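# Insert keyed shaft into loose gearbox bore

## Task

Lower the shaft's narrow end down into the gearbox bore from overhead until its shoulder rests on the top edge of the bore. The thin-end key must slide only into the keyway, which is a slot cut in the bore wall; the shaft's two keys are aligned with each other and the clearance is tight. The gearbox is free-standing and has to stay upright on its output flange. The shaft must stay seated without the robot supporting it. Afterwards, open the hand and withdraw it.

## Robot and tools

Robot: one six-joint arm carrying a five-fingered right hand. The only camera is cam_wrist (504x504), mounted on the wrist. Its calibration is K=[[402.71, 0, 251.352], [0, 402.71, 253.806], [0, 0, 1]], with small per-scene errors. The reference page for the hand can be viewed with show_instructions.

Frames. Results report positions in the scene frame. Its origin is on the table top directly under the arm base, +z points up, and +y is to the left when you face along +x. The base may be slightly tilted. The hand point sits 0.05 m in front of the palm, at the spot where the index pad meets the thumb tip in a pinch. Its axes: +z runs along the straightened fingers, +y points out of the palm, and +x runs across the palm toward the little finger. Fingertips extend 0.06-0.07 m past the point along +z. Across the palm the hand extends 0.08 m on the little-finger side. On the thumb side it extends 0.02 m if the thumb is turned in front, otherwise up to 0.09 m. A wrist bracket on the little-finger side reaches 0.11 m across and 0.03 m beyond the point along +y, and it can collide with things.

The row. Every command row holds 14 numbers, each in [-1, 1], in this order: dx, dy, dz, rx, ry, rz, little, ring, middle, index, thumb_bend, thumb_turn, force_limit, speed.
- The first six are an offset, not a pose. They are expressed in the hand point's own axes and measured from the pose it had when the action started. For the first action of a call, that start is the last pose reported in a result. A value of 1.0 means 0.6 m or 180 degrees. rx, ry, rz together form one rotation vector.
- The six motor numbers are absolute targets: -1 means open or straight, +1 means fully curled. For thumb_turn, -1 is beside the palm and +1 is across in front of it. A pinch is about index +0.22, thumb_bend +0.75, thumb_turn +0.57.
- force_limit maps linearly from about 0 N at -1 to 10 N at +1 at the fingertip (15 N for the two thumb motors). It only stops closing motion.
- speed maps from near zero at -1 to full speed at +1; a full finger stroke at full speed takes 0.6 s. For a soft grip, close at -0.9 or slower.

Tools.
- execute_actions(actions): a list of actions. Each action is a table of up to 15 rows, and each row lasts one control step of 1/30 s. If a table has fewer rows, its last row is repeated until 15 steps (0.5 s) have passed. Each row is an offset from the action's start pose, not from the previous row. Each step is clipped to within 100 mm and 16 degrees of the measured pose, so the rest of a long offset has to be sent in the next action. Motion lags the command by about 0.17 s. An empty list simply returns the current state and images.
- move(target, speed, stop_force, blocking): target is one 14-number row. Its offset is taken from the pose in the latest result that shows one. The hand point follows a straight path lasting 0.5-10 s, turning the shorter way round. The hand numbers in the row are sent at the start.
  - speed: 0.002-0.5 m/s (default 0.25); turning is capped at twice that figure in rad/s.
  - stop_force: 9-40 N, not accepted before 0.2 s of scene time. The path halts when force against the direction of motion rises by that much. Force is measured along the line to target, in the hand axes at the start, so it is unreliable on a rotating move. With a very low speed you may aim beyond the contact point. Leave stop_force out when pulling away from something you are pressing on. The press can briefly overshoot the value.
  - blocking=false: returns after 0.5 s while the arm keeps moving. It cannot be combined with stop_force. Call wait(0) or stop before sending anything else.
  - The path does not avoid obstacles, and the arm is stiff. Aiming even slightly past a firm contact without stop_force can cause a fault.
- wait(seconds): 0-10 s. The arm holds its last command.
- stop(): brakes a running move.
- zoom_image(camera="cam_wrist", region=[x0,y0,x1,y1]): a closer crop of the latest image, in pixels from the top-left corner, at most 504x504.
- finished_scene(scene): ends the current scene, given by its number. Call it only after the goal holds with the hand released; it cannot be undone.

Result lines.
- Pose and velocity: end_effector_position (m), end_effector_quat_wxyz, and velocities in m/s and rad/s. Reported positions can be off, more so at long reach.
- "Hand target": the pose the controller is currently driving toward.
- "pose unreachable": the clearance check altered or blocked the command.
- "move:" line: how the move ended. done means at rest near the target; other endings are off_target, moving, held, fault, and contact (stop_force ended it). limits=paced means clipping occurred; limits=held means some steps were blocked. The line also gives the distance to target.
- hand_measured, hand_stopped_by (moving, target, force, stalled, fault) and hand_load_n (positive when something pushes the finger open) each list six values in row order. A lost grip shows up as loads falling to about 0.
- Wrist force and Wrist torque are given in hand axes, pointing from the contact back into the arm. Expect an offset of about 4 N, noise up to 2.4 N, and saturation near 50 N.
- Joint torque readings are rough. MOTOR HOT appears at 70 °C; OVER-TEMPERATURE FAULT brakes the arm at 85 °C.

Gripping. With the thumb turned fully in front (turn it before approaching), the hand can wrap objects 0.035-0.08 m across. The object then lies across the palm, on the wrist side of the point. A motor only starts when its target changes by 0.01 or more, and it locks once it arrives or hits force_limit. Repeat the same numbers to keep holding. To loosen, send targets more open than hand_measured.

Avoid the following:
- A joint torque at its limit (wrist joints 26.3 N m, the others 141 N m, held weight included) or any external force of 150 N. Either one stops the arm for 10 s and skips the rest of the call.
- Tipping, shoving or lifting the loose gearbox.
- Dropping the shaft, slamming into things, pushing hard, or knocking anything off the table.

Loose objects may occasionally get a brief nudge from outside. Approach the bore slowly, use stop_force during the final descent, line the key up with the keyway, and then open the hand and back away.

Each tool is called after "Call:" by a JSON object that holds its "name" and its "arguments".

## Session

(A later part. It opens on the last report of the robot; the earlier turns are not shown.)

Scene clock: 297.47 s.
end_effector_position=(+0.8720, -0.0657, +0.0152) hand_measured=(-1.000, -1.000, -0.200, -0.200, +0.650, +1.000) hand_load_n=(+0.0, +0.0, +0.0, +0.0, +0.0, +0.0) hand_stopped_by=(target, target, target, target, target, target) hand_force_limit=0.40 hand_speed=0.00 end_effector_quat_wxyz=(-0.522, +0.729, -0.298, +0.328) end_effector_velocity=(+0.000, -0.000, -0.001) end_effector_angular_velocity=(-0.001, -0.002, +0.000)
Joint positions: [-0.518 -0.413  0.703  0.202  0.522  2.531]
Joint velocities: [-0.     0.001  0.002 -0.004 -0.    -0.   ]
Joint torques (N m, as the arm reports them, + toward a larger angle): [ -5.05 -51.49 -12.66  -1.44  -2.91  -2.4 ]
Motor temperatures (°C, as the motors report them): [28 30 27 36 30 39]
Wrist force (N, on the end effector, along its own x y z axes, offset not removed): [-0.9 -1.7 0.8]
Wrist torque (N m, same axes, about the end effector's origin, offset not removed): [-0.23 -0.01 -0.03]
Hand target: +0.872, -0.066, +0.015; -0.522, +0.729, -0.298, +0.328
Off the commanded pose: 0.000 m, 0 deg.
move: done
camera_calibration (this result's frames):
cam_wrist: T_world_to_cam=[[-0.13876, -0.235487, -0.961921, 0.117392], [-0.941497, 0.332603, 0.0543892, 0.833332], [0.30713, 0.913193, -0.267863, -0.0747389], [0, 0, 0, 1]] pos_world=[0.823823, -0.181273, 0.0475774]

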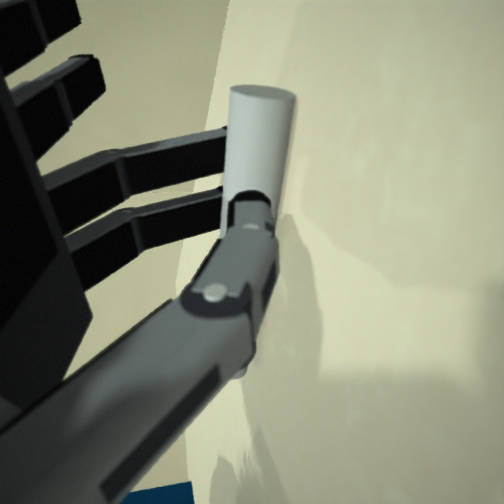

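Call:
{"name": "move", "arguments": {"target": [-0.0009, 0.0053, 0.0013, 0, 0, 0, -1, -1, -0.2, -0.2, 0.65, 1.0, 0.4, 0], "speed": 0.008, "stop_force": 9}}

Scene clock: 300.37 s.
end_effector_position=(+0.8720, -0.0657, +0.0121) hand_measured=(-1.000, -1.000, -0.200, -0.200, +0.650, +1.000) hand_load_n=(+0.0, +0.0, +0.0, +0.0, +0.0, +0.0) hand_stopped_by=(target, target, target, target, target, target) hand_force_limit=0.40 hand_speed=0.00 end_effector_quat_wxyz=(-0.522, +0.729, -0.298, +0.328) end_effector_velocity=(-0.000, +0.000, -0.002) end_effector_angular_velocity=(-0.000, +0.000, +0.000)
Joint positions: [-0.518 -0.409  0.705  0.197  0.522  2.531]
Joint velocities: [ 0.     0.001  0.002 -0.003  0.    -0.   ]
Joint torques (N m, as the arm reports them, + toward a larger angle): [ -1.6  -51.52 -11.89  -1.79  -2.48  -2.36]
Motor temperatures (°C, as the motors report them): [28 30 27 36 30 39]
Wrist force (N, on the end effector, along its own x y z axes, offset not removed): [-1.4 -1.3 0.6]
Wrist torque (N m, same axes, about the end effector's origin, offset not removed): [-0.13 0.02 -0.09]
Hand target: +0.872, -0.066, +0.012; -0.522, +0.729, -0.298, +0.328
Off the commanded pose: 0.000 m, 0 deg.
move: done
camera_calibration (this result's frames):
cam_wrist: T_world_to_cam=[[-0.138762, -0.235487, -0.961921, 0.114361], [-0.941496, 0.332607, 0.0543903, 0.833514], [0.307134, 0.913191, -0.267863, -0.0755447], [0, 0, 0, 1]] pos_world=[0.823821, -0.181315, 0.0444359]

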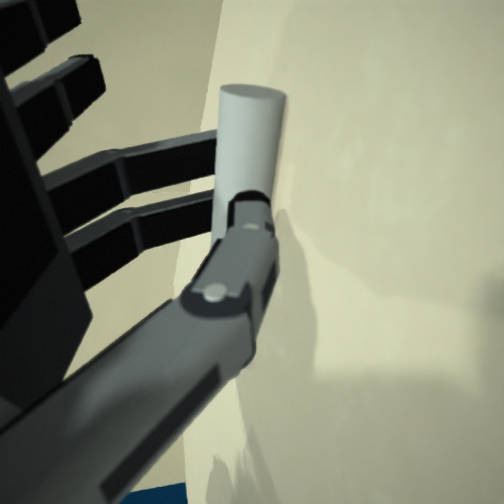

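Call:
{"name": "move", "arguments": {"target": [0, 0, 0, 0, 0, 0, -1, -1, 0.35, 0.35, 0.65, 1.0, 0.45, -0.93], "speed": 0.01}}

Scene clock: 312.23 s.
end_effector_position=(+0.8720, -0.0657, +0.0121) hand_measured=(-1.000, -1.000, -0.060, -0.052, +0.648, +1.000) hand_load_n=(+0.0, +0.0, +7.0, +7.5, +2.5, -3.0) hand_stopped_by=(target, target, force, force, target, target) hand_force_limit=0.45 hand_speed=-0.93 end_effector_quat_wxyz=(-0.522, +0.729, -0.298, +0.328) end_effector_velocity=(+0.000, -0.000, -0.000) end_effector_angular_velocity=(-0.000, -0.001, +0.000)
Joint positions: [-0.518 -0.409  0.705  0.197  0.522  2.531]
Joint velocities: [ 0.  0. -0. -0.  0. -0.]
Joint torques (N m, as the arm reports them, + toward a larger angle): [ -2.36 -61.98 -27.86   2.35   0.52   2.58]
Motor temperatures (°C, as the motors report them): [28 30 27 36 30 39]
Wrist force (N, on the end effector, along its own x y z axes, offset not removed): [0.6 -7.2 -0.4]
Wrist torque (N m, same axes, about the end effector's origin, offset not removed): [-0.19 -0.14 -0.06]
Hand target: +0.872, -0.066, +0.012; -0.522, +0.729, -0.298, +0.328
Off the commanded pose: 0.000 m, 0 deg.
move: done
camera_calibration (this result's frames):
cam_wrist: T_world_to_cam=[[-0.138744, -0.235494, -0.961921, 0.114368], [-0.941505, 0.332583, 0.0543775, 0.833512], [0.307113, 0.913198, -0.267863, -0.0755436], [0, 0, 0, 1]] pos_world=[0.823824, -0.181293, 0.0444534]

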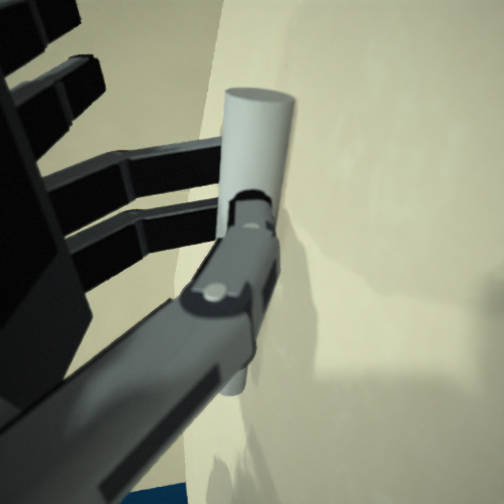

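Call:
{"name": "move", "arguments": {"target": [0.0028, -0.0159, -0.0040, 0, 0, 0, -1, -1, 0.35, 0.35, 0.65, 1.0, 0.45, -0.93], "speed": 0.01}}

Scene clock: 315.33 s.
end_effector_position=(+0.8720, -0.0657, +0.0218) hand_measured=(-1.000, -1.000, -0.058, -0.050, +0.648, +1.000) hand_load_n=(+0.0, +0.0, +1.5, +1.5, +2.5, +0.5) hand_stopped_by=(target, target, force, force, target, target) hand_force_limit=0.45 hand_speed=-0.93 end_effector_quat_wxyz=(-0.522, +0.729, -0.298, +0.328) end_effector_velocity=(+0.001, -0.000, +0.004) end_effector_angular_velocity=(-0.000, -0.001, -0.001)
Joint positions: [-0.518 -0.42   0.7    0.212  0.522  2.531]
Joint velocities: [ 0.    -0.004 -0.003  0.004  0.001  0.002]
Joint torques (N m, as the arm reports them, + toward a larger angle): [ -5.65 -71.31 -29.22   2.44  -1.26   1.46]
Motor temperatures (°C, as the motors report them): [28 30 27 36 30 39]
Wrist force (N, on the end effector, along its own x y z axes, offset not removed): [-1.4 0.1 1.6]
Wrist torque (N m, same axes, about the end effector's origin, offset not removed): [-0.25 0.02 -0.06]
Hand target: +0.872, -0.066, +0.022; -0.522, +0.729, -0.298, +0.328
Off the commanded pose: 0.000 m, 0 deg.
move: done
camera_calibration (this result's frames):
cam_wrist: T_world_to_cam=[[-0.138774, -0.235468, -0.961923, 0.123712], [-0.941484, 0.332638, 0.0543996, 0.832961], [0.307163, 0.913185, -0.267851, -0.0729792], [0, 0, 0, 1]] pos_world=[0.823804, -0.1813, 0.0541412]

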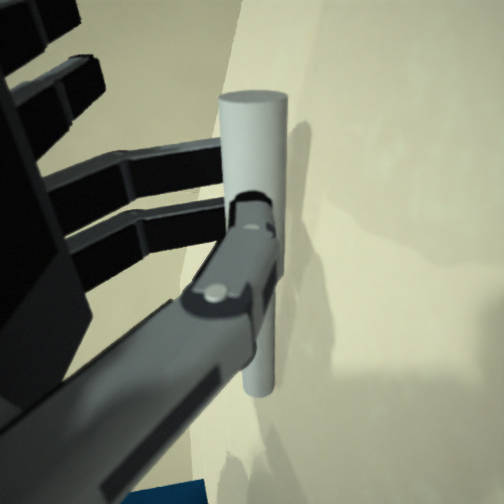

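Call:
{"name": "move", "arguments": {"target": [0, 0, 0, 0, 0, 0, -1, -1, 0.40, 0.40, 0.65, 1.0, 0.55, -0.94], "speed": 0.01}}

Scene clock: 317.83 s.
end_effector_position=(+0.8720, -0.0657, +0.0219) hand_measured=(-1.000, -1.000, -0.034, -0.028, +0.646, +1.000) hand_load_n=(+0.0, +0.0, +8.0, +8.0, +8.0, +0.5) hand_stopped_by=(target, target, force, force, target, target) hand_force_limit=0.55 hand_speed=-0.94 end_effector_quat_wxyz=(-0.522, +0.729, -0.298, +0.328) end_effector_velocity=(+0.000, -0.000, +0.001) end_effector_angular_velocity=(-0.001, -0.002, +0.000)
Joint positions: [-0.518 -0.42   0.699  0.213  0.522  2.531]
Joint velocities: [ 0.    -0.    -0.001 -0.001  0.    -0.001]
Joint torques (N m, as the arm reports them, + toward a larger angle): [ -5.39 -52.77 -14.55  -1.47  -1.8    0.19]
Motor temperatures (°C, as the motors report them): [28 30 27 36 30 39]
Wrist force (N, on the end effector, along its own x y z axes, offset not removed): [-2.0 -0.4 0.5]
Wrist torque (N m, same axes, about the end effector's origin, offset not removed): [-0.15 0.10 -0.08]
Hand target: +0.872, -0.066, +0.022; -0.522, +0.729, -0.298, +0.328
Off the commanded pose: 0.000 m, 0 deg.
move: done
camera_calibration (this result's frames):
cam_wrist: T_world_to_cam=[[-0.138596, -0.235567, -0.961925, 0.123647], [-0.941512, 0.332591, 0.0542057, 0.833025], [0.307158, 0.913177, -0.267885, -0.0729446], [0, 0, 0, 1]] pos_world=[0.823846, -0.181318, 0.054244]

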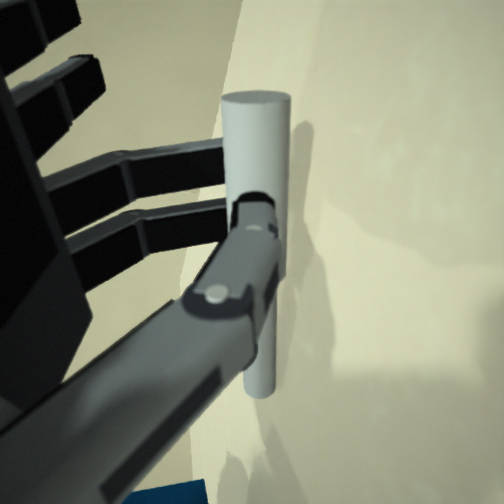

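Call:
{"name": "move", "arguments": {"target": [0.0056, -0.0319, -0.0080, 0, 0, 0, -1, -1, 0.40, 0.40, 0.65, 1.0, 0.55, -0.94], "speed": 0.02}}

Scene clock: 320.17 s.
end_effector_position=(+0.8720, -0.0657, +0.0416) hand_measured=(-1.000, -1.000, -0.034, -0.028, +0.646, +1.000) hand_load_n=(+0.0, +0.0, +8.0, +8.0, +8.0, +0.5) hand_stopped_by=(target, target, force, force, target, target) hand_force_limit=0.55 hand_speed=-0.94 end_effector_quat_wxyz=(-0.522, +0.729, -0.298, +0.328) end_effector_velocity=(-0.000, +0.000, +0.003) end_effector_angular_velocity=(+0.000, +0.001, +0.000)
Joint positions: [-0.518 -0.439  0.687  0.245  0.522  2.531]
Joint velocities: [-0.    -0.003 -0.003  0.007 -0.    -0.001]
Joint torques (N m, as the arm reports them, + toward a larger angle): [ -5.15 -72.22 -30.83   2.1   -2.02  -2.29]
Motor temperatures (°C, as the motors report them): [28 30 27 36 30 39]
Wrist force (N, on the end effector, along its own x y z axes, offset not removed): [-1.6 1.9 0.5]
Wrist torque (N m, same axes, about the end effector's origin, offset not removed): [0.01 0.12 -0.02]
Hand target: +0.872, -0.066, +0.042; -0.522, +0.729, -0.298, +0.328
Off the commanded pose: 0.000 m, 0 deg.
move: done
camera_calibration (this result's frames):
cam_wrist: T_world_to_cam=[[-0.138682, -0.235479, -0.961934, 0.14266], [-0.94147, 0.332697, 0.0542883, 0.831896], [0.307249, 0.91316, -0.267836, -0.067749], [0, 0, 0, 1]] pos_world=[0.823805, -0.181311, 0.0739213]

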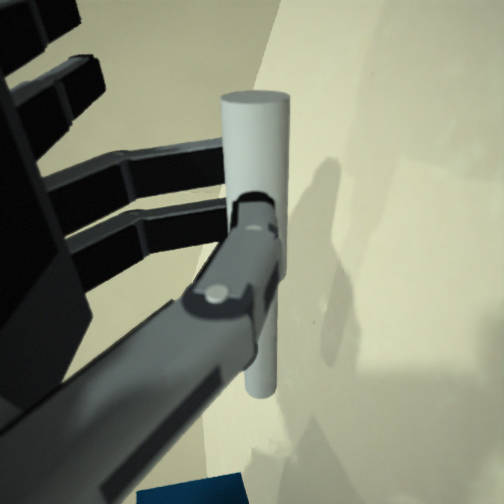

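Call:
{"name": "move", "arguments": {"target": [-0.1528, -0.2958, -0.1322, 0.0511, 0.0663, -0.4422, -1, -1, 0.40, 0.40, 0.65, 1.0, 0.55, -0.94], "speed": 0.18}}

Scene clock: 342.40 s.
end_effector_position=(+0.7698, +0.0101, +0.2140) hand_measured=(-1.000, -1.000, -0.034, -0.028, +0.646, +1.000) hand_load_n=(+0.0, +0.0, +8.0, +8.5, +7.5, +1.0) hand_stopped_by=(target, target, force, force, target, target) hand_force_limit=0.55 hand_speed=-0.94 end_effector_quat_wxyz=(-0.213, +0.675, +0.212, +0.674) end_effector_velocity=(-0.001, +0.000, +0.002) end_effector_angular_velocity=(-0.010, -0.011, +0.001)
Joint positions: [-0.445 -1.121  1.675 -0.561  0.551  1.576]
Joint velocities: [-0.    -0.005  0.006 -0.007 -0.001 -0.009]
Joint torques (N m, as the arm reports them, + toward a larger angle): [  8.23 -48.74 -12.94  -3.08  -2.04  -2.88]
Motor temperatures (°C, as the motors report them): [28 30 27 36 30 39]
Wrist force (N, on the end effector, along its own x y z axes, offset not removed): [-4.1 -1.9 1.1]
Wrist torque (N m, same axes, about the end effector's origin, offset not removed): [-0.31 0.11 -0.14]
Hand target: +0.770, +0.010, +0.214; -0.213, +0.675, +0.212, +0.674
Off the commanded pose: 0.001 m, 0 deg.
move: done
camera_calibration (this result's frames):
cam_wrist: T_world_to_cam=[[0.562206, -0.824577, -0.0632271, -0.413709], [-0.500043, -0.278048, -0.82015, 0.554527], [0.658696, 0.49271, -0.568644, -0.261357], [0, 0, 0, 1]] pos_world=[0.682032, -0.0581762, 0.280018]

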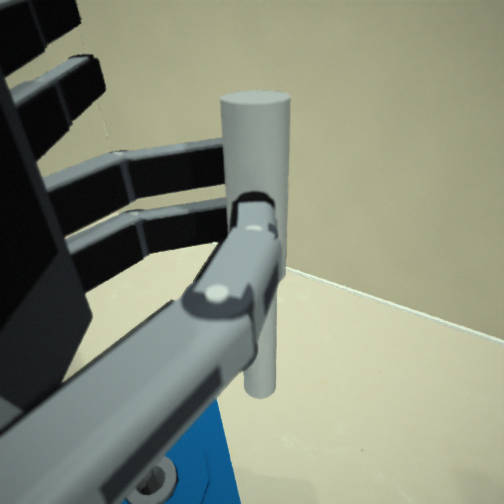

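Call:
{"name": "zoom_image", "arguments": {"camera": "cam_wrist", "region": [200, 260, 340, 410]}}

Call:
{"name": "zoom_image", "arguments": {"camera": "cam_wrist", "region": [190, 70, 330, 220]}}

Region (200, 260, 340, 410) of cam_wrist's 504x504 image, scaled by 3.360, with more detail than that image has; it fills the left 470 columns of this view, and the rest is white.

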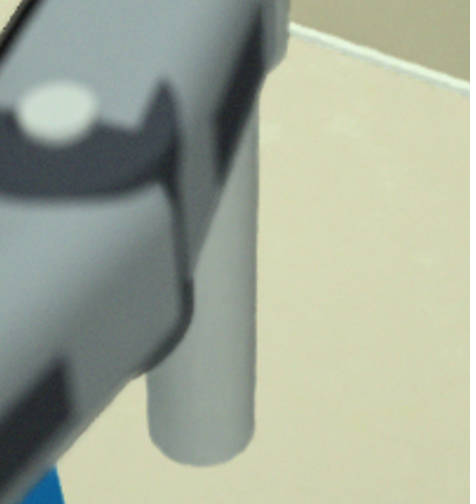

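Region (190, 70, 330, 220) of cam_wrist's 504x504 image, scaled by 3.360, with more detail than that image has; it fills the left 470 columns of this view, and the rest is white.

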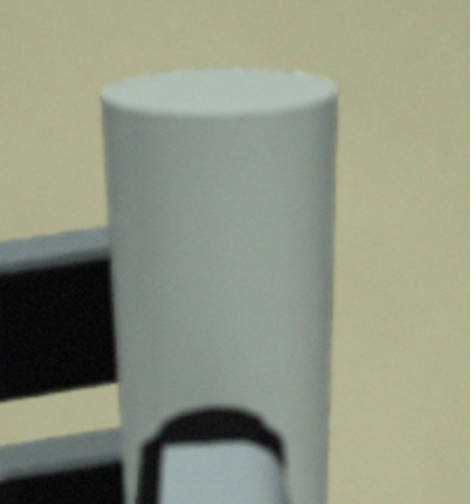

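Call:
{"name": "move", "arguments": {"target": [-0.0233, -0.1445, -0.0290, 0, 0.0156, -0.0127, -1, -1, 0.40, 0.40, 0.65, 1.0, 0.55, -0.94], "speed": 0.12}}

Scene clock: 357.77 s.
end_effector_position=(+0.7061, +0.0709, +0.1999) hand_measured=(-1.000, -1.000, -0.034, -0.028, +0.646, +1.000) hand_load_n=(+0.0, +0.0, +8.0, +8.5, +7.5, +1.0) hand_stopped_by=(target, target, force, force, target, target) hand_force_limit=0.55 hand_speed=-0.94 end_effector_quat_wxyz=(-0.205, +0.654, +0.220, +0.694) end_effector_velocity=(-0.002, +0.002, -0.001) end_effector_angular_velocity=(+0.001, -0.004, -0.000)
Joint positions: [-0.377 -1.24   1.947 -0.797  0.62   1.603]
Joint velocities: [ 0.003 -0.002  0.009 -0.013  0.003  0.003]
Joint torques (N m, as the arm reports them, + toward a larger angle): [  8.4  -43.69  -8.7   -3.51   2.55   2.65]
Motor temperatures (°C, as the motors report them): [28 30 27 36 30 39]
Wrist force (N, on the end effector, along its own x y z axes, offset not removed): [-3.4 -2.7 1.2]
Wrist torque (N m, same axes, about the end effector's origin, offset not removed): [-0.40 -0.06 -0.13]
Hand target: +0.706, +0.071, +0.200; -0.205, +0.654, +0.220, +0.694
Off the commanded pose: 0.000 m, 0 deg.
move: done
camera_calibration (this result's frames):
cam_wrist: T_world_to_cam=[[0.564962, -0.824771, -0.0238879, -0.338424], [-0.447854, -0.282204, -0.848403, 0.497146], [0.692997, 0.490013, -0.528812, -0.289362], [0, 0, 0, 1]] pos_world=[0.614373, 0.00296556, 0.260678]

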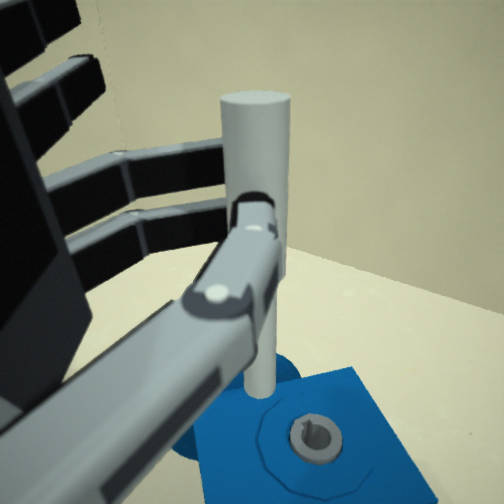

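Call:
{"name": "zoom_image", "arguments": {"camera": "cam_wrist", "region": [276, 398, 356, 478]}}

Region (276, 398, 356, 478) of cam_wrist's 504x504 image, scaled by 6.300, with more detail than that image has.

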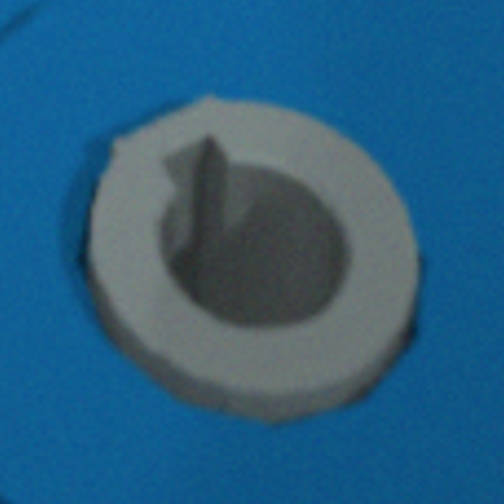

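Call:
{"name": "move", "arguments": {"target": [-0.0381, 0.0449, -0.0069, 0.0555, 0.0021, 0.0027, -1, -1, 0.40, 0.40, 0.65, 1.0, 0.55, -0.94], "speed": 0.06}}

Scene clock: 381.80 s.
end_effector_position=(+0.7195, +0.0466, +0.1783) hand_measured=(-1.000, -1.000, -0.034, -0.028, +0.646, +1.000) hand_load_n=(+0.0, +0.0, +8.0, +8.5, +7.5, +1.0) hand_stopped_by=(target, target, force, force, target, target) hand_force_limit=0.55 hand_speed=-0.94 end_effector_quat_wxyz=(-0.264, +0.633, +0.276, +0.674) end_effector_velocity=(+0.001, -0.002, -0.002) end_effector_angular_velocity=(+0.003, +0.001, +0.012)
Joint positions: [-0.478 -1.136  1.863 -0.878  0.348  1.672]
Joint velocities: [-0.006  0.009 -0.006 -0.014 -0.018  0.014]
Joint torques (N m, as the arm reports them, + toward a larger angle): [ -5.24 -28.27 -28.61  -3.5   -1.9    2.89]
Motor temperatures (°C, as the motors report them): [28 30 27 36 30 39]
Wrist force (N, on the end effector, along its own x y z axes, offset not removed): [-4.8 -1.5 0.4]
Wrist torque (N m, same axes, about the end effector's origin, offset not removed): [-0.19 0.24 -0.15]
Hand target: +0.720, +0.046, +0.178; -0.265, +0.632, +0.276, +0.674
Off the commanded pose: 0.000 m, 0 deg.
move: done
camera_calibration (this result's frames):
cam_wrist: T_world_to_cam=[[0.69858, -0.715126, -0.0241004, -0.467751], [-0.392774, -0.355097, -0.848313, 0.441687], [0.598093, 0.60208, -0.528946, -0.235054], [0, 0, 0, 1]] pos_world=[0.640829, -0.0361381, 0.239085]

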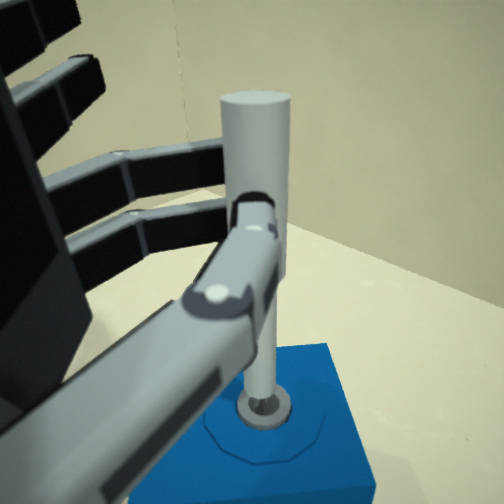

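Call:
{"name": "wait", "arguments": {"seconds": 0.3}}

Call:
{"name": "zoom_image", "arguments": {"camera": "cam_wrist", "region": [224, 360, 304, 440]}}

Scene clock: 383.27 s.
end_effector_position=(+0.7196, +0.0464, +0.1781) hand_measured=(-1.000, -1.000, -0.034, -0.028, +0.646, +1.000) hand_load_n=(+0.0, +0.0, +8.0, +8.5, +7.5, +1.0) hand_stopped_by=(target, target, force, force, target, target) hand_force_limit=0.55 hand_speed=-0.94 end_effector_quat_wxyz=(-0.265, +0.632, +0.276, +0.674) end_effector_velocity=(-0.000, -0.000, -0.000) end_effector_angular_velocity=(+0.000, +0.000, -0.001)
Joint positions: [-0.478 -1.135  1.862 -0.88   0.346  1.674]
Joint velocities: [-0.     0.     0.     0.     0.001 -0.   ]
Joint torques (N m, as the arm reports them, + toward a larger angle): [ -5.64 -29.04 -26.68  -3.21  -1.91   2.53]
Motor temperatures (°C, as the motors report them): [28 30 27 36 30 39]
Wrist force (N, on the end effector, along its own x y z axes, offset not removed): [-3.0 -2.0 0.1]
Wrist torque (N m, same axes, about the end effector's origin, offset not removed): [-0.24 0.00 -0.09]
Hand target: +0.720, +0.046, +0.178; -0.265, +0.632, +0.276, +0.674
Off the commanded pose: 0.000 m, 0 deg.
wait: 0.30 s; at rest from the start
camera_calibration (this result's frames):
cam_wrist: T_world_to_cam=[[0.699688, -0.71404, -0.0241443, -0.468818], [-0.392101, -0.35553, -0.848443, 0.441098], [0.597238, 0.603112, -0.528736, -0.234576], [0, 0, 0, 1]] pos_world=[0.641079, -0.0364551, 0.238899]

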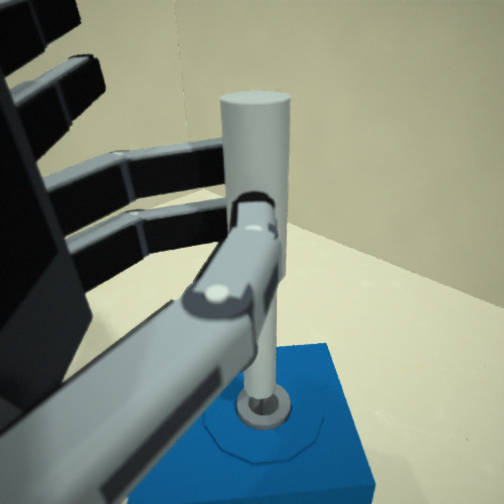

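Region (224, 360, 304, 440) of cam_wrist's 504x504 image, scaled by 6.300, with more detail than that image has.

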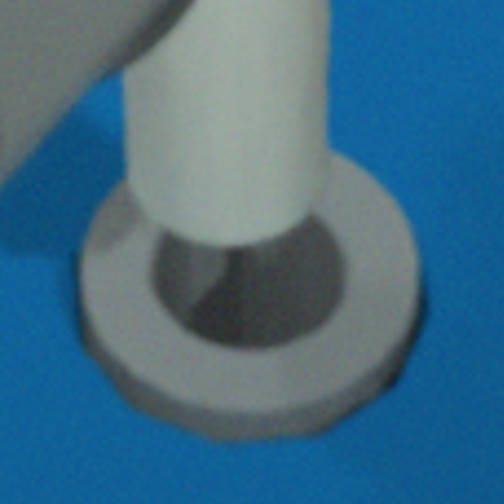

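Call:
{"name": "move", "arguments": {"target": [-0.0133, 0.0020, 0.0010, 0, 0, 0, -1, -1, 0.40, 0.40, 0.65, 1.0, 0.55, -0.94], "speed": 0.015, "stop_force": 9}}

Call:
{"name": "zoom_image", "arguments": {"camera": "cam_wrist", "region": [224, 350, 304, 430]}}

Scene clock: 400.57 s.
end_effector_position=(+0.7213, +0.0460, +0.1706) hand_measured=(-1.000, -1.000, -0.034, -0.028, +0.646, +1.000) hand_load_n=(+0.0, +0.0, +8.0, +8.5, +7.5, +1.0) hand_stopped_by=(target, target, force, force, target, target) hand_force_limit=0.55 hand_speed=-0.94 end_effector_quat_wxyz=(-0.264, +0.632, +0.276, +0.674) end_effector_velocity=(+0.001, -0.000, -0.002) end_effector_angular_velocity=(-0.001, -0.002, +0.000)
Joint positions: [-0.478 -1.119  1.862 -0.895  0.347  1.673]
Joint velocities: [ 0.     0.006  0.    -0.007  0.    -0.001]
Joint torques (N m, as the arm reports them, + toward a larger angle): [  8.23 -28.47 -11.58  -3.49   2.28  -1.8 ]
Motor temperatures (°C, as the motors report them): [28 30 27 36 30 39]
Wrist force (N, on the end effector, along its own x y z axes, offset not removed): [-3.5 -0.7 0.5]
Wrist torque (N m, same axes, about the end effector's origin, offset not removed): [-0.07 0.06 -0.02]
Hand target: +0.721, +0.046, +0.170; -0.265, +0.632, +0.276, +0.674
Off the commanded pose: 0.000 m, 0 deg.
move: done
camera_calibration (this result's frames):
cam_wrist: T_world_to_cam=[[0.699685, -0.714049, -0.0239708, -0.470524], [-0.391997, -0.355629, -0.848449, 0.435207], [0.59731, 0.603044, -0.528734, -0.239402], [0, 0, 0, 1]] pos_world=[0.642816, -0.0368355, 0.231392]

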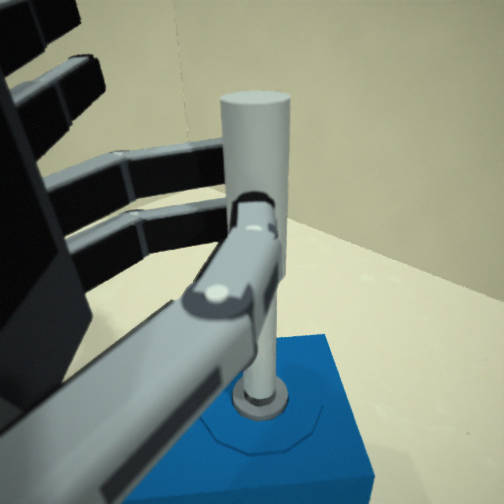

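Region (224, 350, 304, 430) of cam_wrist's 504x504 image, scaled by 6.300, with more detail than that image has.

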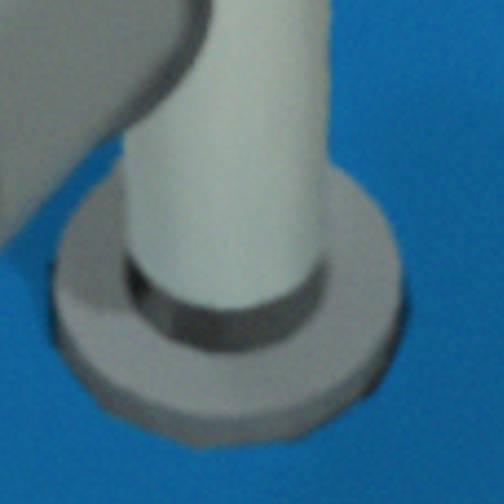

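Call:
{"name": "move", "arguments": {"target": [-0.0075, -0.0003, -0.0004, 0, 0, 0, -1, -1, 0.40, 0.40, 0.65, 1.0, 0.55, -0.94], "speed": 0.006, "stop_force": 9}}

Call:
{"name": "zoom_image", "arguments": {"camera": "cam_wrist", "region": [224, 350, 304, 430]}}

Scene clock: 403.57 s.
end_effector_position=(+0.7213, +0.0461, +0.1663) hand_measured=(-1.000, -1.000, -0.034, -0.028, +0.646, +1.000) hand_load_n=(+0.0, +0.0, +8.0, +8.5, +7.5, +1.0) hand_stopped_by=(target, target, force, force, target, target) hand_force_limit=0.55 hand_speed=-0.94 end_effector_quat_wxyz=(-0.264, +0.632, +0.276, +0.674) end_effector_velocity=(-0.000, +0.000, -0.002) end_effector_angular_velocity=(-0.002, -0.001, +0.000)
Joint positions: [-0.478 -1.112  1.865 -0.905  0.347  1.673]
Joint velocities: [ 0.     0.003  0.002 -0.004 -0.    -0.003]
Joint torques (N m, as the arm reports them, + toward a larger angle): [ -1.31 -29.8  -10.22  -3.23   0.57  -2.32]
Motor temperatures (°C, as the motors report them): [28 30 27 36 30 39]
Wrist force (N, on the end effector, along its own x y z axes, offset not removed): [-3.5 -1.9 -0.3]
Wrist torque (N m, same axes, about the end effector's origin, offset not removed): [-0.18 0.05 -0.13]
Hand target: +0.721, +0.046, +0.166; -0.264, +0.632, +0.276, +0.674
Off the commanded pose: 0.000 m, 0 deg.
move: done
camera_calibration (this result's frames):
cam_wrist: T_world_to_cam=[[0.699684, -0.714051, -0.0239592, -0.470616], [-0.392001, -0.355645, -0.848441, 0.431538], [0.597309, 0.603032, -0.528747, -0.241689], [0, 0, 0, 1]] pos_world=[0.642808, -0.036823, 0.227066]

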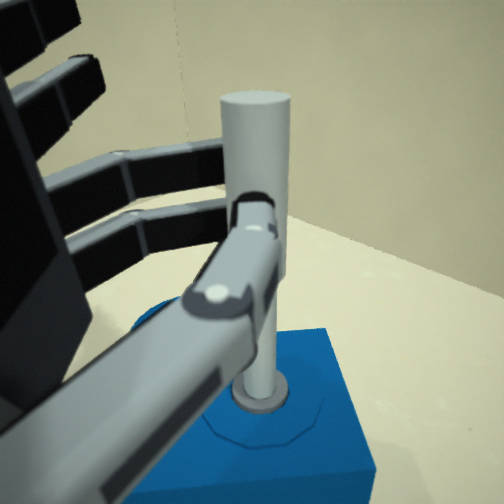

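Region (224, 350, 304, 430) of cam_wrist's 504x504 image, scaled by 6.300, with more detail than that image has.

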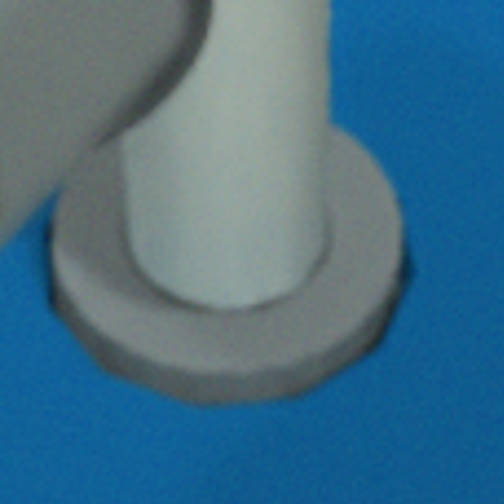

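Call:
{"name": "move", "arguments": {"target": [-0.0033, -0.0001, -0.0002, 0, 0, 0, -1, -1, 0.40, 0.40, 0.65, 1.0, 0.55, -0.94], "speed": 0.004, "stop_force": 9}}

Call:
{"name": "zoom_image", "arguments": {"camera": "cam_wrist", "region": [224, 350, 304, 430]}}

Scene clock: 406.43 s.
end_effector_position=(+0.7213, +0.0460, +0.1644) hand_measured=(-1.000, -1.000, -0.034, -0.028, +0.646, +1.000) hand_load_n=(+0.0, +0.0, +8.0, +8.5, +7.5, +1.0) hand_stopped_by=(target, target, force, force, target, target) hand_force_limit=0.55 hand_speed=-0.94 end_effector_quat_wxyz=(-0.264, +0.632, +0.276, +0.674) end_effector_velocity=(-0.000, +0.000, -0.000) end_effector_angular_velocity=(+0.000, -0.001, +0.001)
Joint positions: [-0.478 -1.109  1.866 -0.91   0.347  1.673]
Joint velocities: [ 0.     0.     0.001 -0.003 -0.001  0.001]
Joint torques (N m, as the arm reports them, + toward a larger angle): [ -4.05 -28.25  -9.89  -3.08  -1.77  -2.  ]
Motor temperatures (°C, as the motors report them): [28 30 27 36 30 39]
Wrist force (N, on the end effector, along its own x y z axes, offset not removed): [-2.9 -1.4 0.8]
Wrist torque (N m, same axes, about the end effector's origin, offset not removed): [-0.20 -0.02 -0.04]
Hand target: +0.721, +0.046, +0.164; -0.264, +0.632, +0.276, +0.674
Off the commanded pose: 0.000 m, 0 deg.
move: done
camera_calibration (this result's frames):
cam_wrist: T_world_to_cam=[[0.699683, -0.71405, -0.0240267, -0.470669], [-0.392048, -0.355611, -0.848433, 0.42996], [0.597279, 0.603054, -0.528757, -0.242639], [0, 0, 0, 1]] pos_world=[0.642807, -0.0368584, 0.225187]

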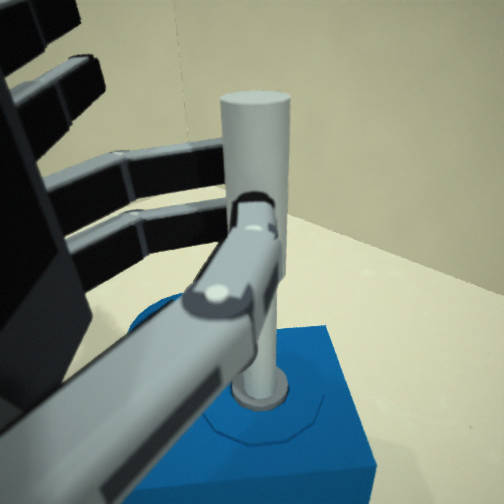

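Region (224, 350, 304, 430) of cam_wrist's 504x504 image, scaled by 6.300, with more detail than that image has.

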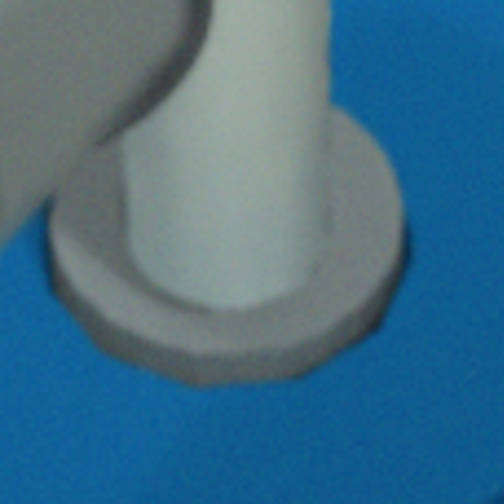

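Call:
{"name": "move", "arguments": {"target": [0.0, 0.0, 0.0030, 0, 0, 0, -1, -1, 0.40, 0.40, 0.65, 1.0, 0.55, -0.94], "speed": 0.004}}

Call:
{"name": "move", "arguments": {"target": [-0.0025, -0.0001, -0.0001, 0, 0, 0, -1, -1, 0.40, 0.40, 0.65, 1.0, 0.55, -0.94], "speed": 0.003, "stop_force": 9}}

Call:
{"name": "zoom_image", "arguments": {"camera": "cam_wrist", "region": [224, 350, 304, 430]}}

Scene clock: 410.20 s.
end_effector_position=(+0.7225, +0.0472, +0.1645) hand_measured=(-1.000, -1.000, -0.034, -0.028, +0.646, +1.000) hand_load_n=(+0.0, +0.0, +8.0, +8.5, +7.5, +1.0) hand_stopped_by=(target, target, force, force, target, target) hand_force_limit=0.55 hand_speed=-0.94 end_effector_quat_wxyz=(-0.264, +0.632, +0.276, +0.674) end_effector_velocity=(+0.001, +0.001, +0.000) end_effector_angular_velocity=(-0.000, +0.000, +0.000)
Joint positions: [-0.474 -1.107  1.863 -0.907  0.35   1.672]
Joint velocities: [ 0.002  0.001 -0.002  0.003  0.002 -0.002]
Joint torques (N m, as the arm reports them, + toward a larger angle): [  9.8  -28.58 -26.41   0.14   2.37  -2.5 ]
Motor temperatures (°C, as the motors report them): [28 30 27 36 30 39]
Wrist force (N, on the end effector, along its own x y z axes, offset not removed): [-3.0 -2.0 0.5]
Wrist torque (N m, same axes, about the end effector's origin, offset not removed): [-0.29 0.04 -0.02]
Hand target: +0.723, +0.047, +0.164; -0.264, +0.632, +0.276, +0.674
Off the commanded pose: 0.000 m, 0 deg.
move: done
camera_calibration (this result's frames):
cam_wrist: T_world_to_cam=[[0.699685, -0.714047, -0.0240286, -0.470649], [-0.392046, -0.355609, -0.848435, 0.430911], [0.597278, 0.603058, -0.528754, -0.244034], [0, 0, 0, 1]] pos_world=[0.643999, -0.0356631, 0.225257]

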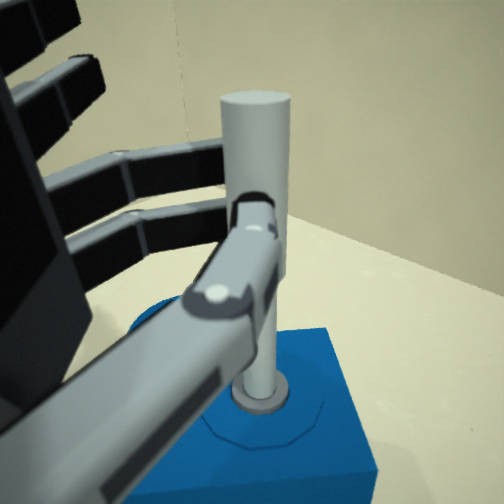

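Scene clock: 410.93 s.
end_effector_position=(+0.7225, +0.0472, +0.1631) hand_measured=(-1.000, -1.000, -0.034, -0.028, +0.646, +1.000) hand_load_n=(+0.0, +0.0, +8.0, +8.5, +7.5, +1.0) hand_stopped_by=(target, target, force, force, target, target) hand_force_limit=0.55 hand_speed=-0.94 end_effector_quat_wxyz=(-0.264, +0.632, +0.276, +0.674) end_effector_velocity=(+0.000, -0.000, -0.001) end_effector_angular_velocity=(+0.001, +0.000, -0.001)
Joint positions: [-0.474 -1.105  1.864 -0.91   0.35   1.672]
Joint velocities: [-0.     0.001  0.    -0.002  0.001  0.001]
Joint torques (N m, as the arm reports them, + toward a larger angle): [  0.09 -30.64 -10.25  -3.17   0.82  -2.3 ]
Motor temperatures (°C, as the motors report them): [28 30 27 36 30 39]
Wrist force (N, on the end effector, along its own x y z axes, offset not removed): [-3.5 -1.0 0.4]
Wrist torque (N m, same axes, about the end effector's origin, offset not removed): [-0.14 0.08 -0.06]
Hand target: +0.723, +0.047, +0.163; -0.264, +0.632, +0.276, +0.674
Off the commanded pose: 0.000 m, 0 deg.
move: done
camera_calibration (this result's frames):
cam_wrist: T_world_to_cam=[[0.699685, -0.714048, -0.0240011, -0.470685], [-0.39203, -0.355626, -0.848436, 0.429719], [0.597289, 0.603047, -0.528754, -0.244809], [0, 0, 0, 1]] pos_world=[0.644015, -0.0356413, 0.223849]

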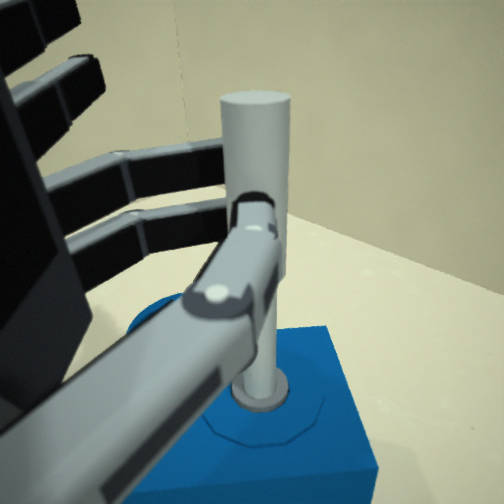

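Region (224, 350, 304, 430) of cam_wrist's 504x504 image, scaled by 6.300, with more detail than that image has.

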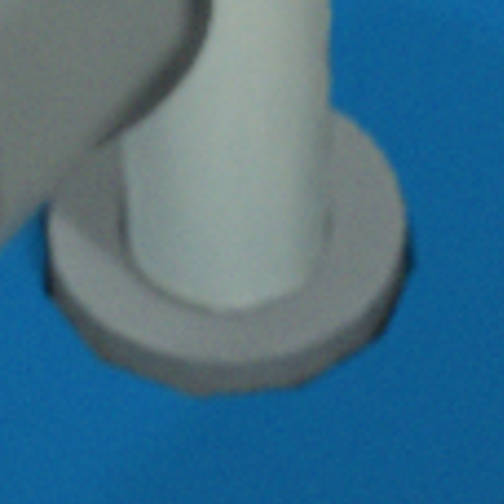

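Call:
{"name": "move", "arguments": {"target": [0.0, 0.0, 0.0016, 0, 0, 0, -1, -1, 0.40, 0.40, 0.65, 1.0, 0.55, -0.94], "speed": 0.004}}

Call:
{"name": "move", "arguments": {"target": [-0.0025, -0.0001, -0.0001, 0, 0, 0, -1, -1, 0.40, 0.40, 0.65, 1.0, 0.55, -0.94], "speed": 0.003, "stop_force": 9}}

Call:
{"name": "zoom_image", "arguments": {"camera": "cam_wrist", "region": [224, 350, 304, 430]}}

Scene clock: 417.93 s.
end_effector_position=(+0.7232, +0.0479, +0.1631) hand_measured=(-1.000, -1.000, -0.034, -0.028, +0.646, +1.000) hand_load_n=(+0.0, +0.0, +8.0, +8.5, +7.5, +1.0) hand_stopped_by=(target, target, force, force, target, target) hand_force_limit=0.55 hand_speed=-0.94 end_effector_quat_wxyz=(-0.264, +0.632, +0.276, +0.674) end_effector_velocity=(+0.001, +0.000, +0.001) end_effector_angular_velocity=(+0.001, +0.000, -0.001)
Joint positions: [-0.473 -1.104  1.862 -0.909  0.352  1.671]
Joint velocities: [ 0.001 -0.    -0.002  0.001  0.002  0.002]
Joint torques (N m, as the arm reports them, + toward a larger angle): [  8.25 -29.74 -27.34   0.67   2.15  -2.69]
Motor temperatures (°C, as the motors report them): [28 30 27 36 30 39]
Wrist force (N, on the end effector, along its own x y z axes, offset not removed): [-3.8 -0.6 0.3]
Wrist torque (N m, same axes, about the end effector's origin, offset not removed): [-0.04 0.07 -0.13]
Hand target: +0.723, +0.048, +0.163; -0.264, +0.632, +0.276, +0.674
Off the commanded pose: 0.000 m, 0 deg.
move: done
camera_calibration (this result's frames):
cam_wrist: T_world_to_cam=[[0.699685, -0.714048, -0.0240155, -0.470668], [-0.392039, -0.355618, -0.848435, 0.430226], [0.597283, 0.603052, -0.528755, -0.24555], [0, 0, 0, 1]] pos_world=[0.644647, -0.0350048, 0.223879]

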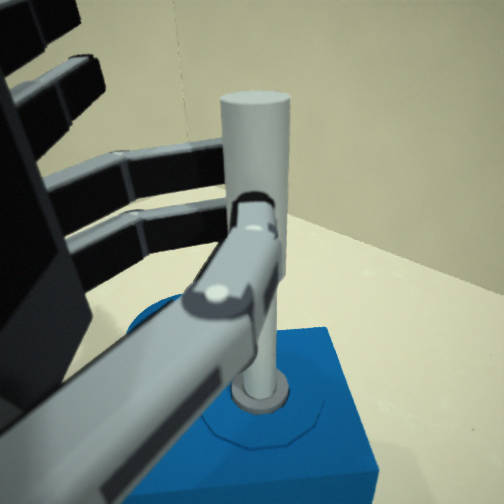

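Scene clock: 418.67 s.
end_effector_position=(+0.7232, +0.0479, +0.1617) hand_measured=(-1.000, -1.000, -0.034, -0.028, +0.646, +1.000) hand_load_n=(+0.0, +0.0, +7.5, +9.5, +7.0, +1.5) hand_stopped_by=(target, target, force, force, target, target) hand_force_limit=0.55 hand_speed=-0.94 end_effector_quat_wxyz=(-0.264, +0.632, +0.276, +0.674) end_effector_velocity=(+0.000, -0.000, -0.001) end_effector_angular_velocity=(-0.001, -0.001, +0.000)
Joint positions: [-0.473 -1.101  1.863 -0.912  0.352  1.671]
Joint velocities: [-0.     0.001 -0.    -0.002 -0.    -0.   ]
Joint torques (N m, as the arm reports them, + toward a larger angle): [  6.49 -27.07  -7.76  -2.79   1.9   -2.19]
Motor temperatures (°C, as the motors report them): [28 30 27 36 30 39]
Wrist force (N, on the end effector, along its own x y z axes, offset not removed): [-1.3 -1.1 2.8]
Wrist torque (N m, same axes, about the end effector's origin, offset not removed): [-0.19 0.26 -0.17]
Hand target: +0.723, +0.048, +0.162; -0.264, +0.632, +0.276, +0.674
Off the commanded pose: 0.000 m, 0 deg.
move: done
camera_calibration (this result's frames):
cam_wrist: T_world_to_cam=[[0.699685, -0.71405, -0.023933, -0.470731], [-0.391981, -0.355658, -0.848444, 0.429018], [0.59732, 0.603025, -0.528743, -0.246329], [0, 0, 0, 1]] pos_world=[0.644668, -0.0349996, 0.222487]

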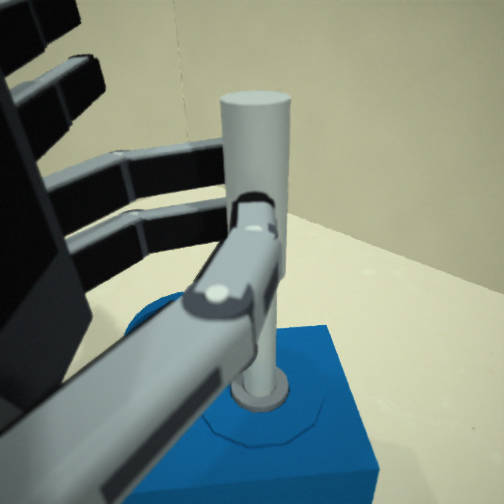

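Region (224, 350, 304, 430) of cam_wrist's 504x504 image, scaled by 6.300, with more detail than that image has.

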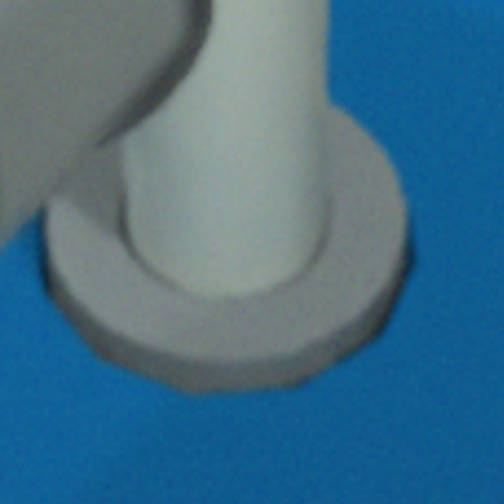

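Call:
{"name": "move", "arguments": {"target": [-0.0033, -0.0001, 0.0011, 0, 0, 0, -1, -1, 0.40, 0.40, 0.65, 1.0, 0.55, -0.94], "speed": 0.003, "stop_force": 9}}

Call:
{"name": "zoom_image", "arguments": {"camera": "cam_wrist", "region": [224, 350, 304, 430]}}

Scene clock: 421.97 s.
end_effector_position=(+0.7237, +0.0484, +0.1598) hand_measured=(-1.000, -1.000, -0.034, -0.028, +0.646, +1.000) hand_load_n=(+0.0, +0.0, +7.5, +9.0, +7.5, +1.5) hand_stopped_by=(target, target, force, force, target, target) hand_force_limit=0.55 hand_speed=-0.94 end_effector_quat_wxyz=(-0.264, +0.632, +0.276, +0.674) end_effector_velocity=(+0.000, +0.000, -0.000) end_effector_angular_velocity=(+0.001, +0.000, +0.001)
Joint positions: [-0.471 -1.097  1.863 -0.915  0.353  1.67 ]
Joint velocities: [ 0.001  0.001 -0.001 -0.002 -0.     0.002]
Joint torques (N m, as the arm reports them, + toward a larger angle): [  8.06 -27.52 -27.41  -3.04   2.18  -2.54]
Motor temperatures (°C, as the motors report them): [28 30 27 36 30 39]
Wrist force (N, on the end effector, along its own x y z axes, offset not removed): [-4.3 -2.1 1.1]
Wrist torque (N m, same axes, about the end effector's origin, offset not removed): [-0.24 0.20 -0.14]
Hand target: +0.724, +0.048, +0.160; -0.264, +0.632, +0.276, +0.674
Off the commanded pose: 0.000 m, 0 deg.
move: done
camera_calibration (this result's frames):
cam_wrist: T_world_to_cam=[[0.699685, -0.714048, -0.023986, -0.470762], [-0.392029, -0.355643, -0.848429, 0.427827], [0.597289, 0.603036, -0.528766, -0.247906], [0, 0, 0, 1]] pos_world=[0.645177, -0.0344965, 0.220604]

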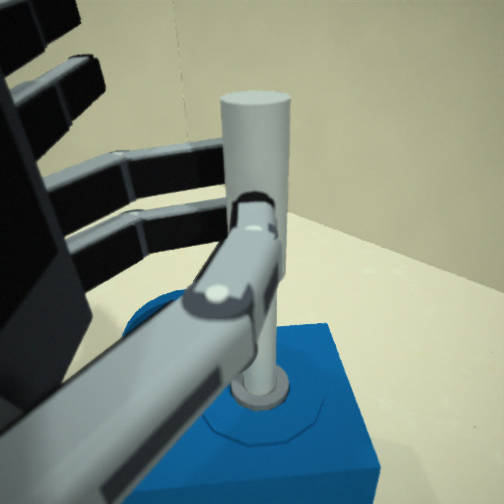

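Region (224, 350, 304, 430) of cam_wrist's 504x504 image, scaled by 6.300, with more detail than that image has.

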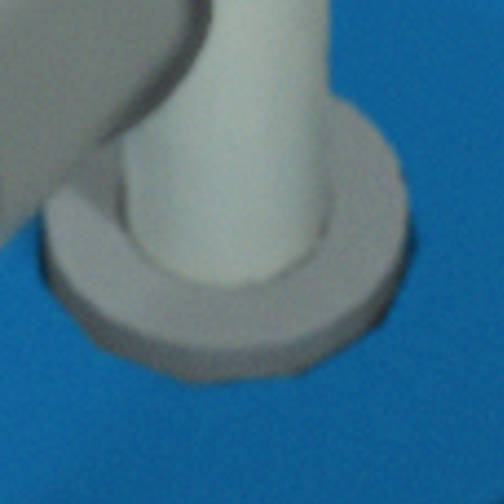

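Call:
{"name": "move", "arguments": {"target": [-0.0042, -0.00015, -0.0002, 0, 0, 0, -1, -1, 0.40, 0.40, 0.65, 1.0, 0.55, -0.94], "speed": 0.003, "stop_force": 9}}

Scene clock: 424.40 s.
end_effector_position=(+0.7237, +0.0484, +0.1575) hand_measured=(-1.000, -1.000, -0.034, -0.028, +0.646, +1.000) hand_load_n=(+0.0, +0.0, +8.0, +9.0, +7.0, +0.0) hand_stopped_by=(target, target, force, force, target, target) hand_force_limit=0.55 hand_speed=-0.94 end_effector_quat_wxyz=(-0.264, +0.632, +0.276, +0.674) end_effector_velocity=(-0.000, +0.000, -0.001) end_effector_angular_velocity=(+0.001, +0.001, +0.001)
Joint positions: [-0.471 -1.093  1.864 -0.921  0.353  1.67 ]
Joint velocities: [ 0.     0.001  0.002 -0.002 -0.     0.001]
Joint torques (N m, as the arm reports them, + toward a larger angle): [ -1.87 -22.48  -3.74  -1.38   0.45  -1.12]
Motor temperatures (°C, as the motors report them): [28 30 27 36 30 39]
Wrist force (N, on the end effector, along its own x y z axes, offset not removed): [8.6 -1.2 3.3]
Wrist torque (N m, same axes, about the end effector's origin, offset not removed): [-0.11 0.24 -0.07]
Hand target: +0.724, +0.048, +0.157; -0.264, +0.632, +0.276, +0.674
Off the commanded pose: 0.000 m, 0 deg.
move: done
camera_calibration (this result's frames):
cam_wrist: T_world_to_cam=[[0.699687, -0.714054, -0.0237748, -0.470884], [-0.391864, -0.35573, -0.848468, 0.425732], [0.597394, 0.602979, -0.528712, -0.249271], [0, 0, 0, 1]] pos_world=[0.645214, -0.0344853, 0.218233]

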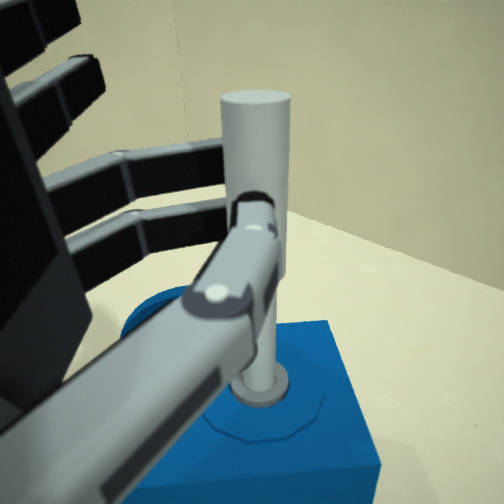

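Call:
{"name": "move", "arguments": {"target": [0.0006, 0, 0, 0, 0, 0, -1, -1, -0.25, -0.25, 0.65, 1.0, 0.55, -0.75], "speed": 0.003}}

Scene clock: 428.83 s.
end_effector_position=(+0.7237, +0.0484, +0.1578) hand_measured=(-1.000, -1.000, -0.250, -0.250, +0.650, +1.000) hand_load_n=(+0.0, +0.0, +0.0, +0.0, +0.0, +0.0) hand_stopped_by=(target, target, target, target, target, target) hand_force_limit=0.55 hand_speed=-0.75 end_effector_quat_wxyz=(-0.264, +0.632, +0.276, +0.674) end_effector_velocity=(+0.001, -0.000, +0.000) end_effector_angular_velocity=(-0.002, -0.003, -0.000)
Joint positions: [-0.471 -1.094  1.864 -0.92   0.353  1.67 ]
Joint velocities: [-0.     0.001 -0.001 -0.002 -0.    -0.001]
Joint torques (N m, as the arm reports them, + toward a larger angle): [  2.31 -45.09 -26.22   0.74  -0.65  -2.42]
Motor temperatures (°C, as the motors report them): [28 30 27 36 30 39]
Wrist force (N, on the end effector, along its own x y z axes, offset not removed): [-0.8 -2.4 1.0]
Wrist torque (N m, same axes, about the end effector's origin, offset not removed): [-0.38 -0.06 -0.12]
Hand target: +0.724, +0.048, +0.158; -0.264, +0.632, +0.276, +0.674
Off the commanded pose: 0.000 m, 0 deg.
move: done
camera_calibration (this result's frames):
cam_wrist: T_world_to_cam=[[0.699685, -0.714052, -0.0238792, -0.470836], [-0.391941, -0.355681, -0.848453, 0.42603], [0.597347, 0.603009, -0.528731, -0.249032], [0, 0, 0, 1]] pos_world=[0.645174, -0.0345026, 0.218553]

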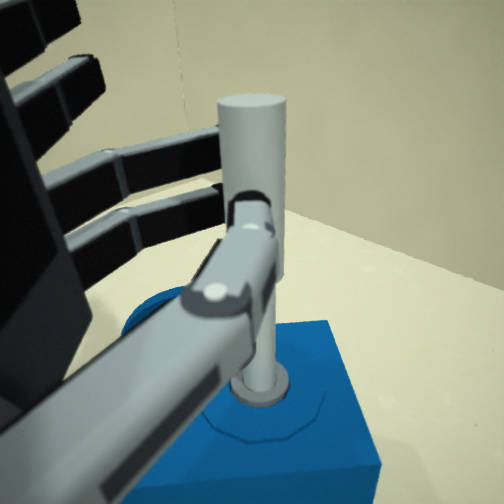

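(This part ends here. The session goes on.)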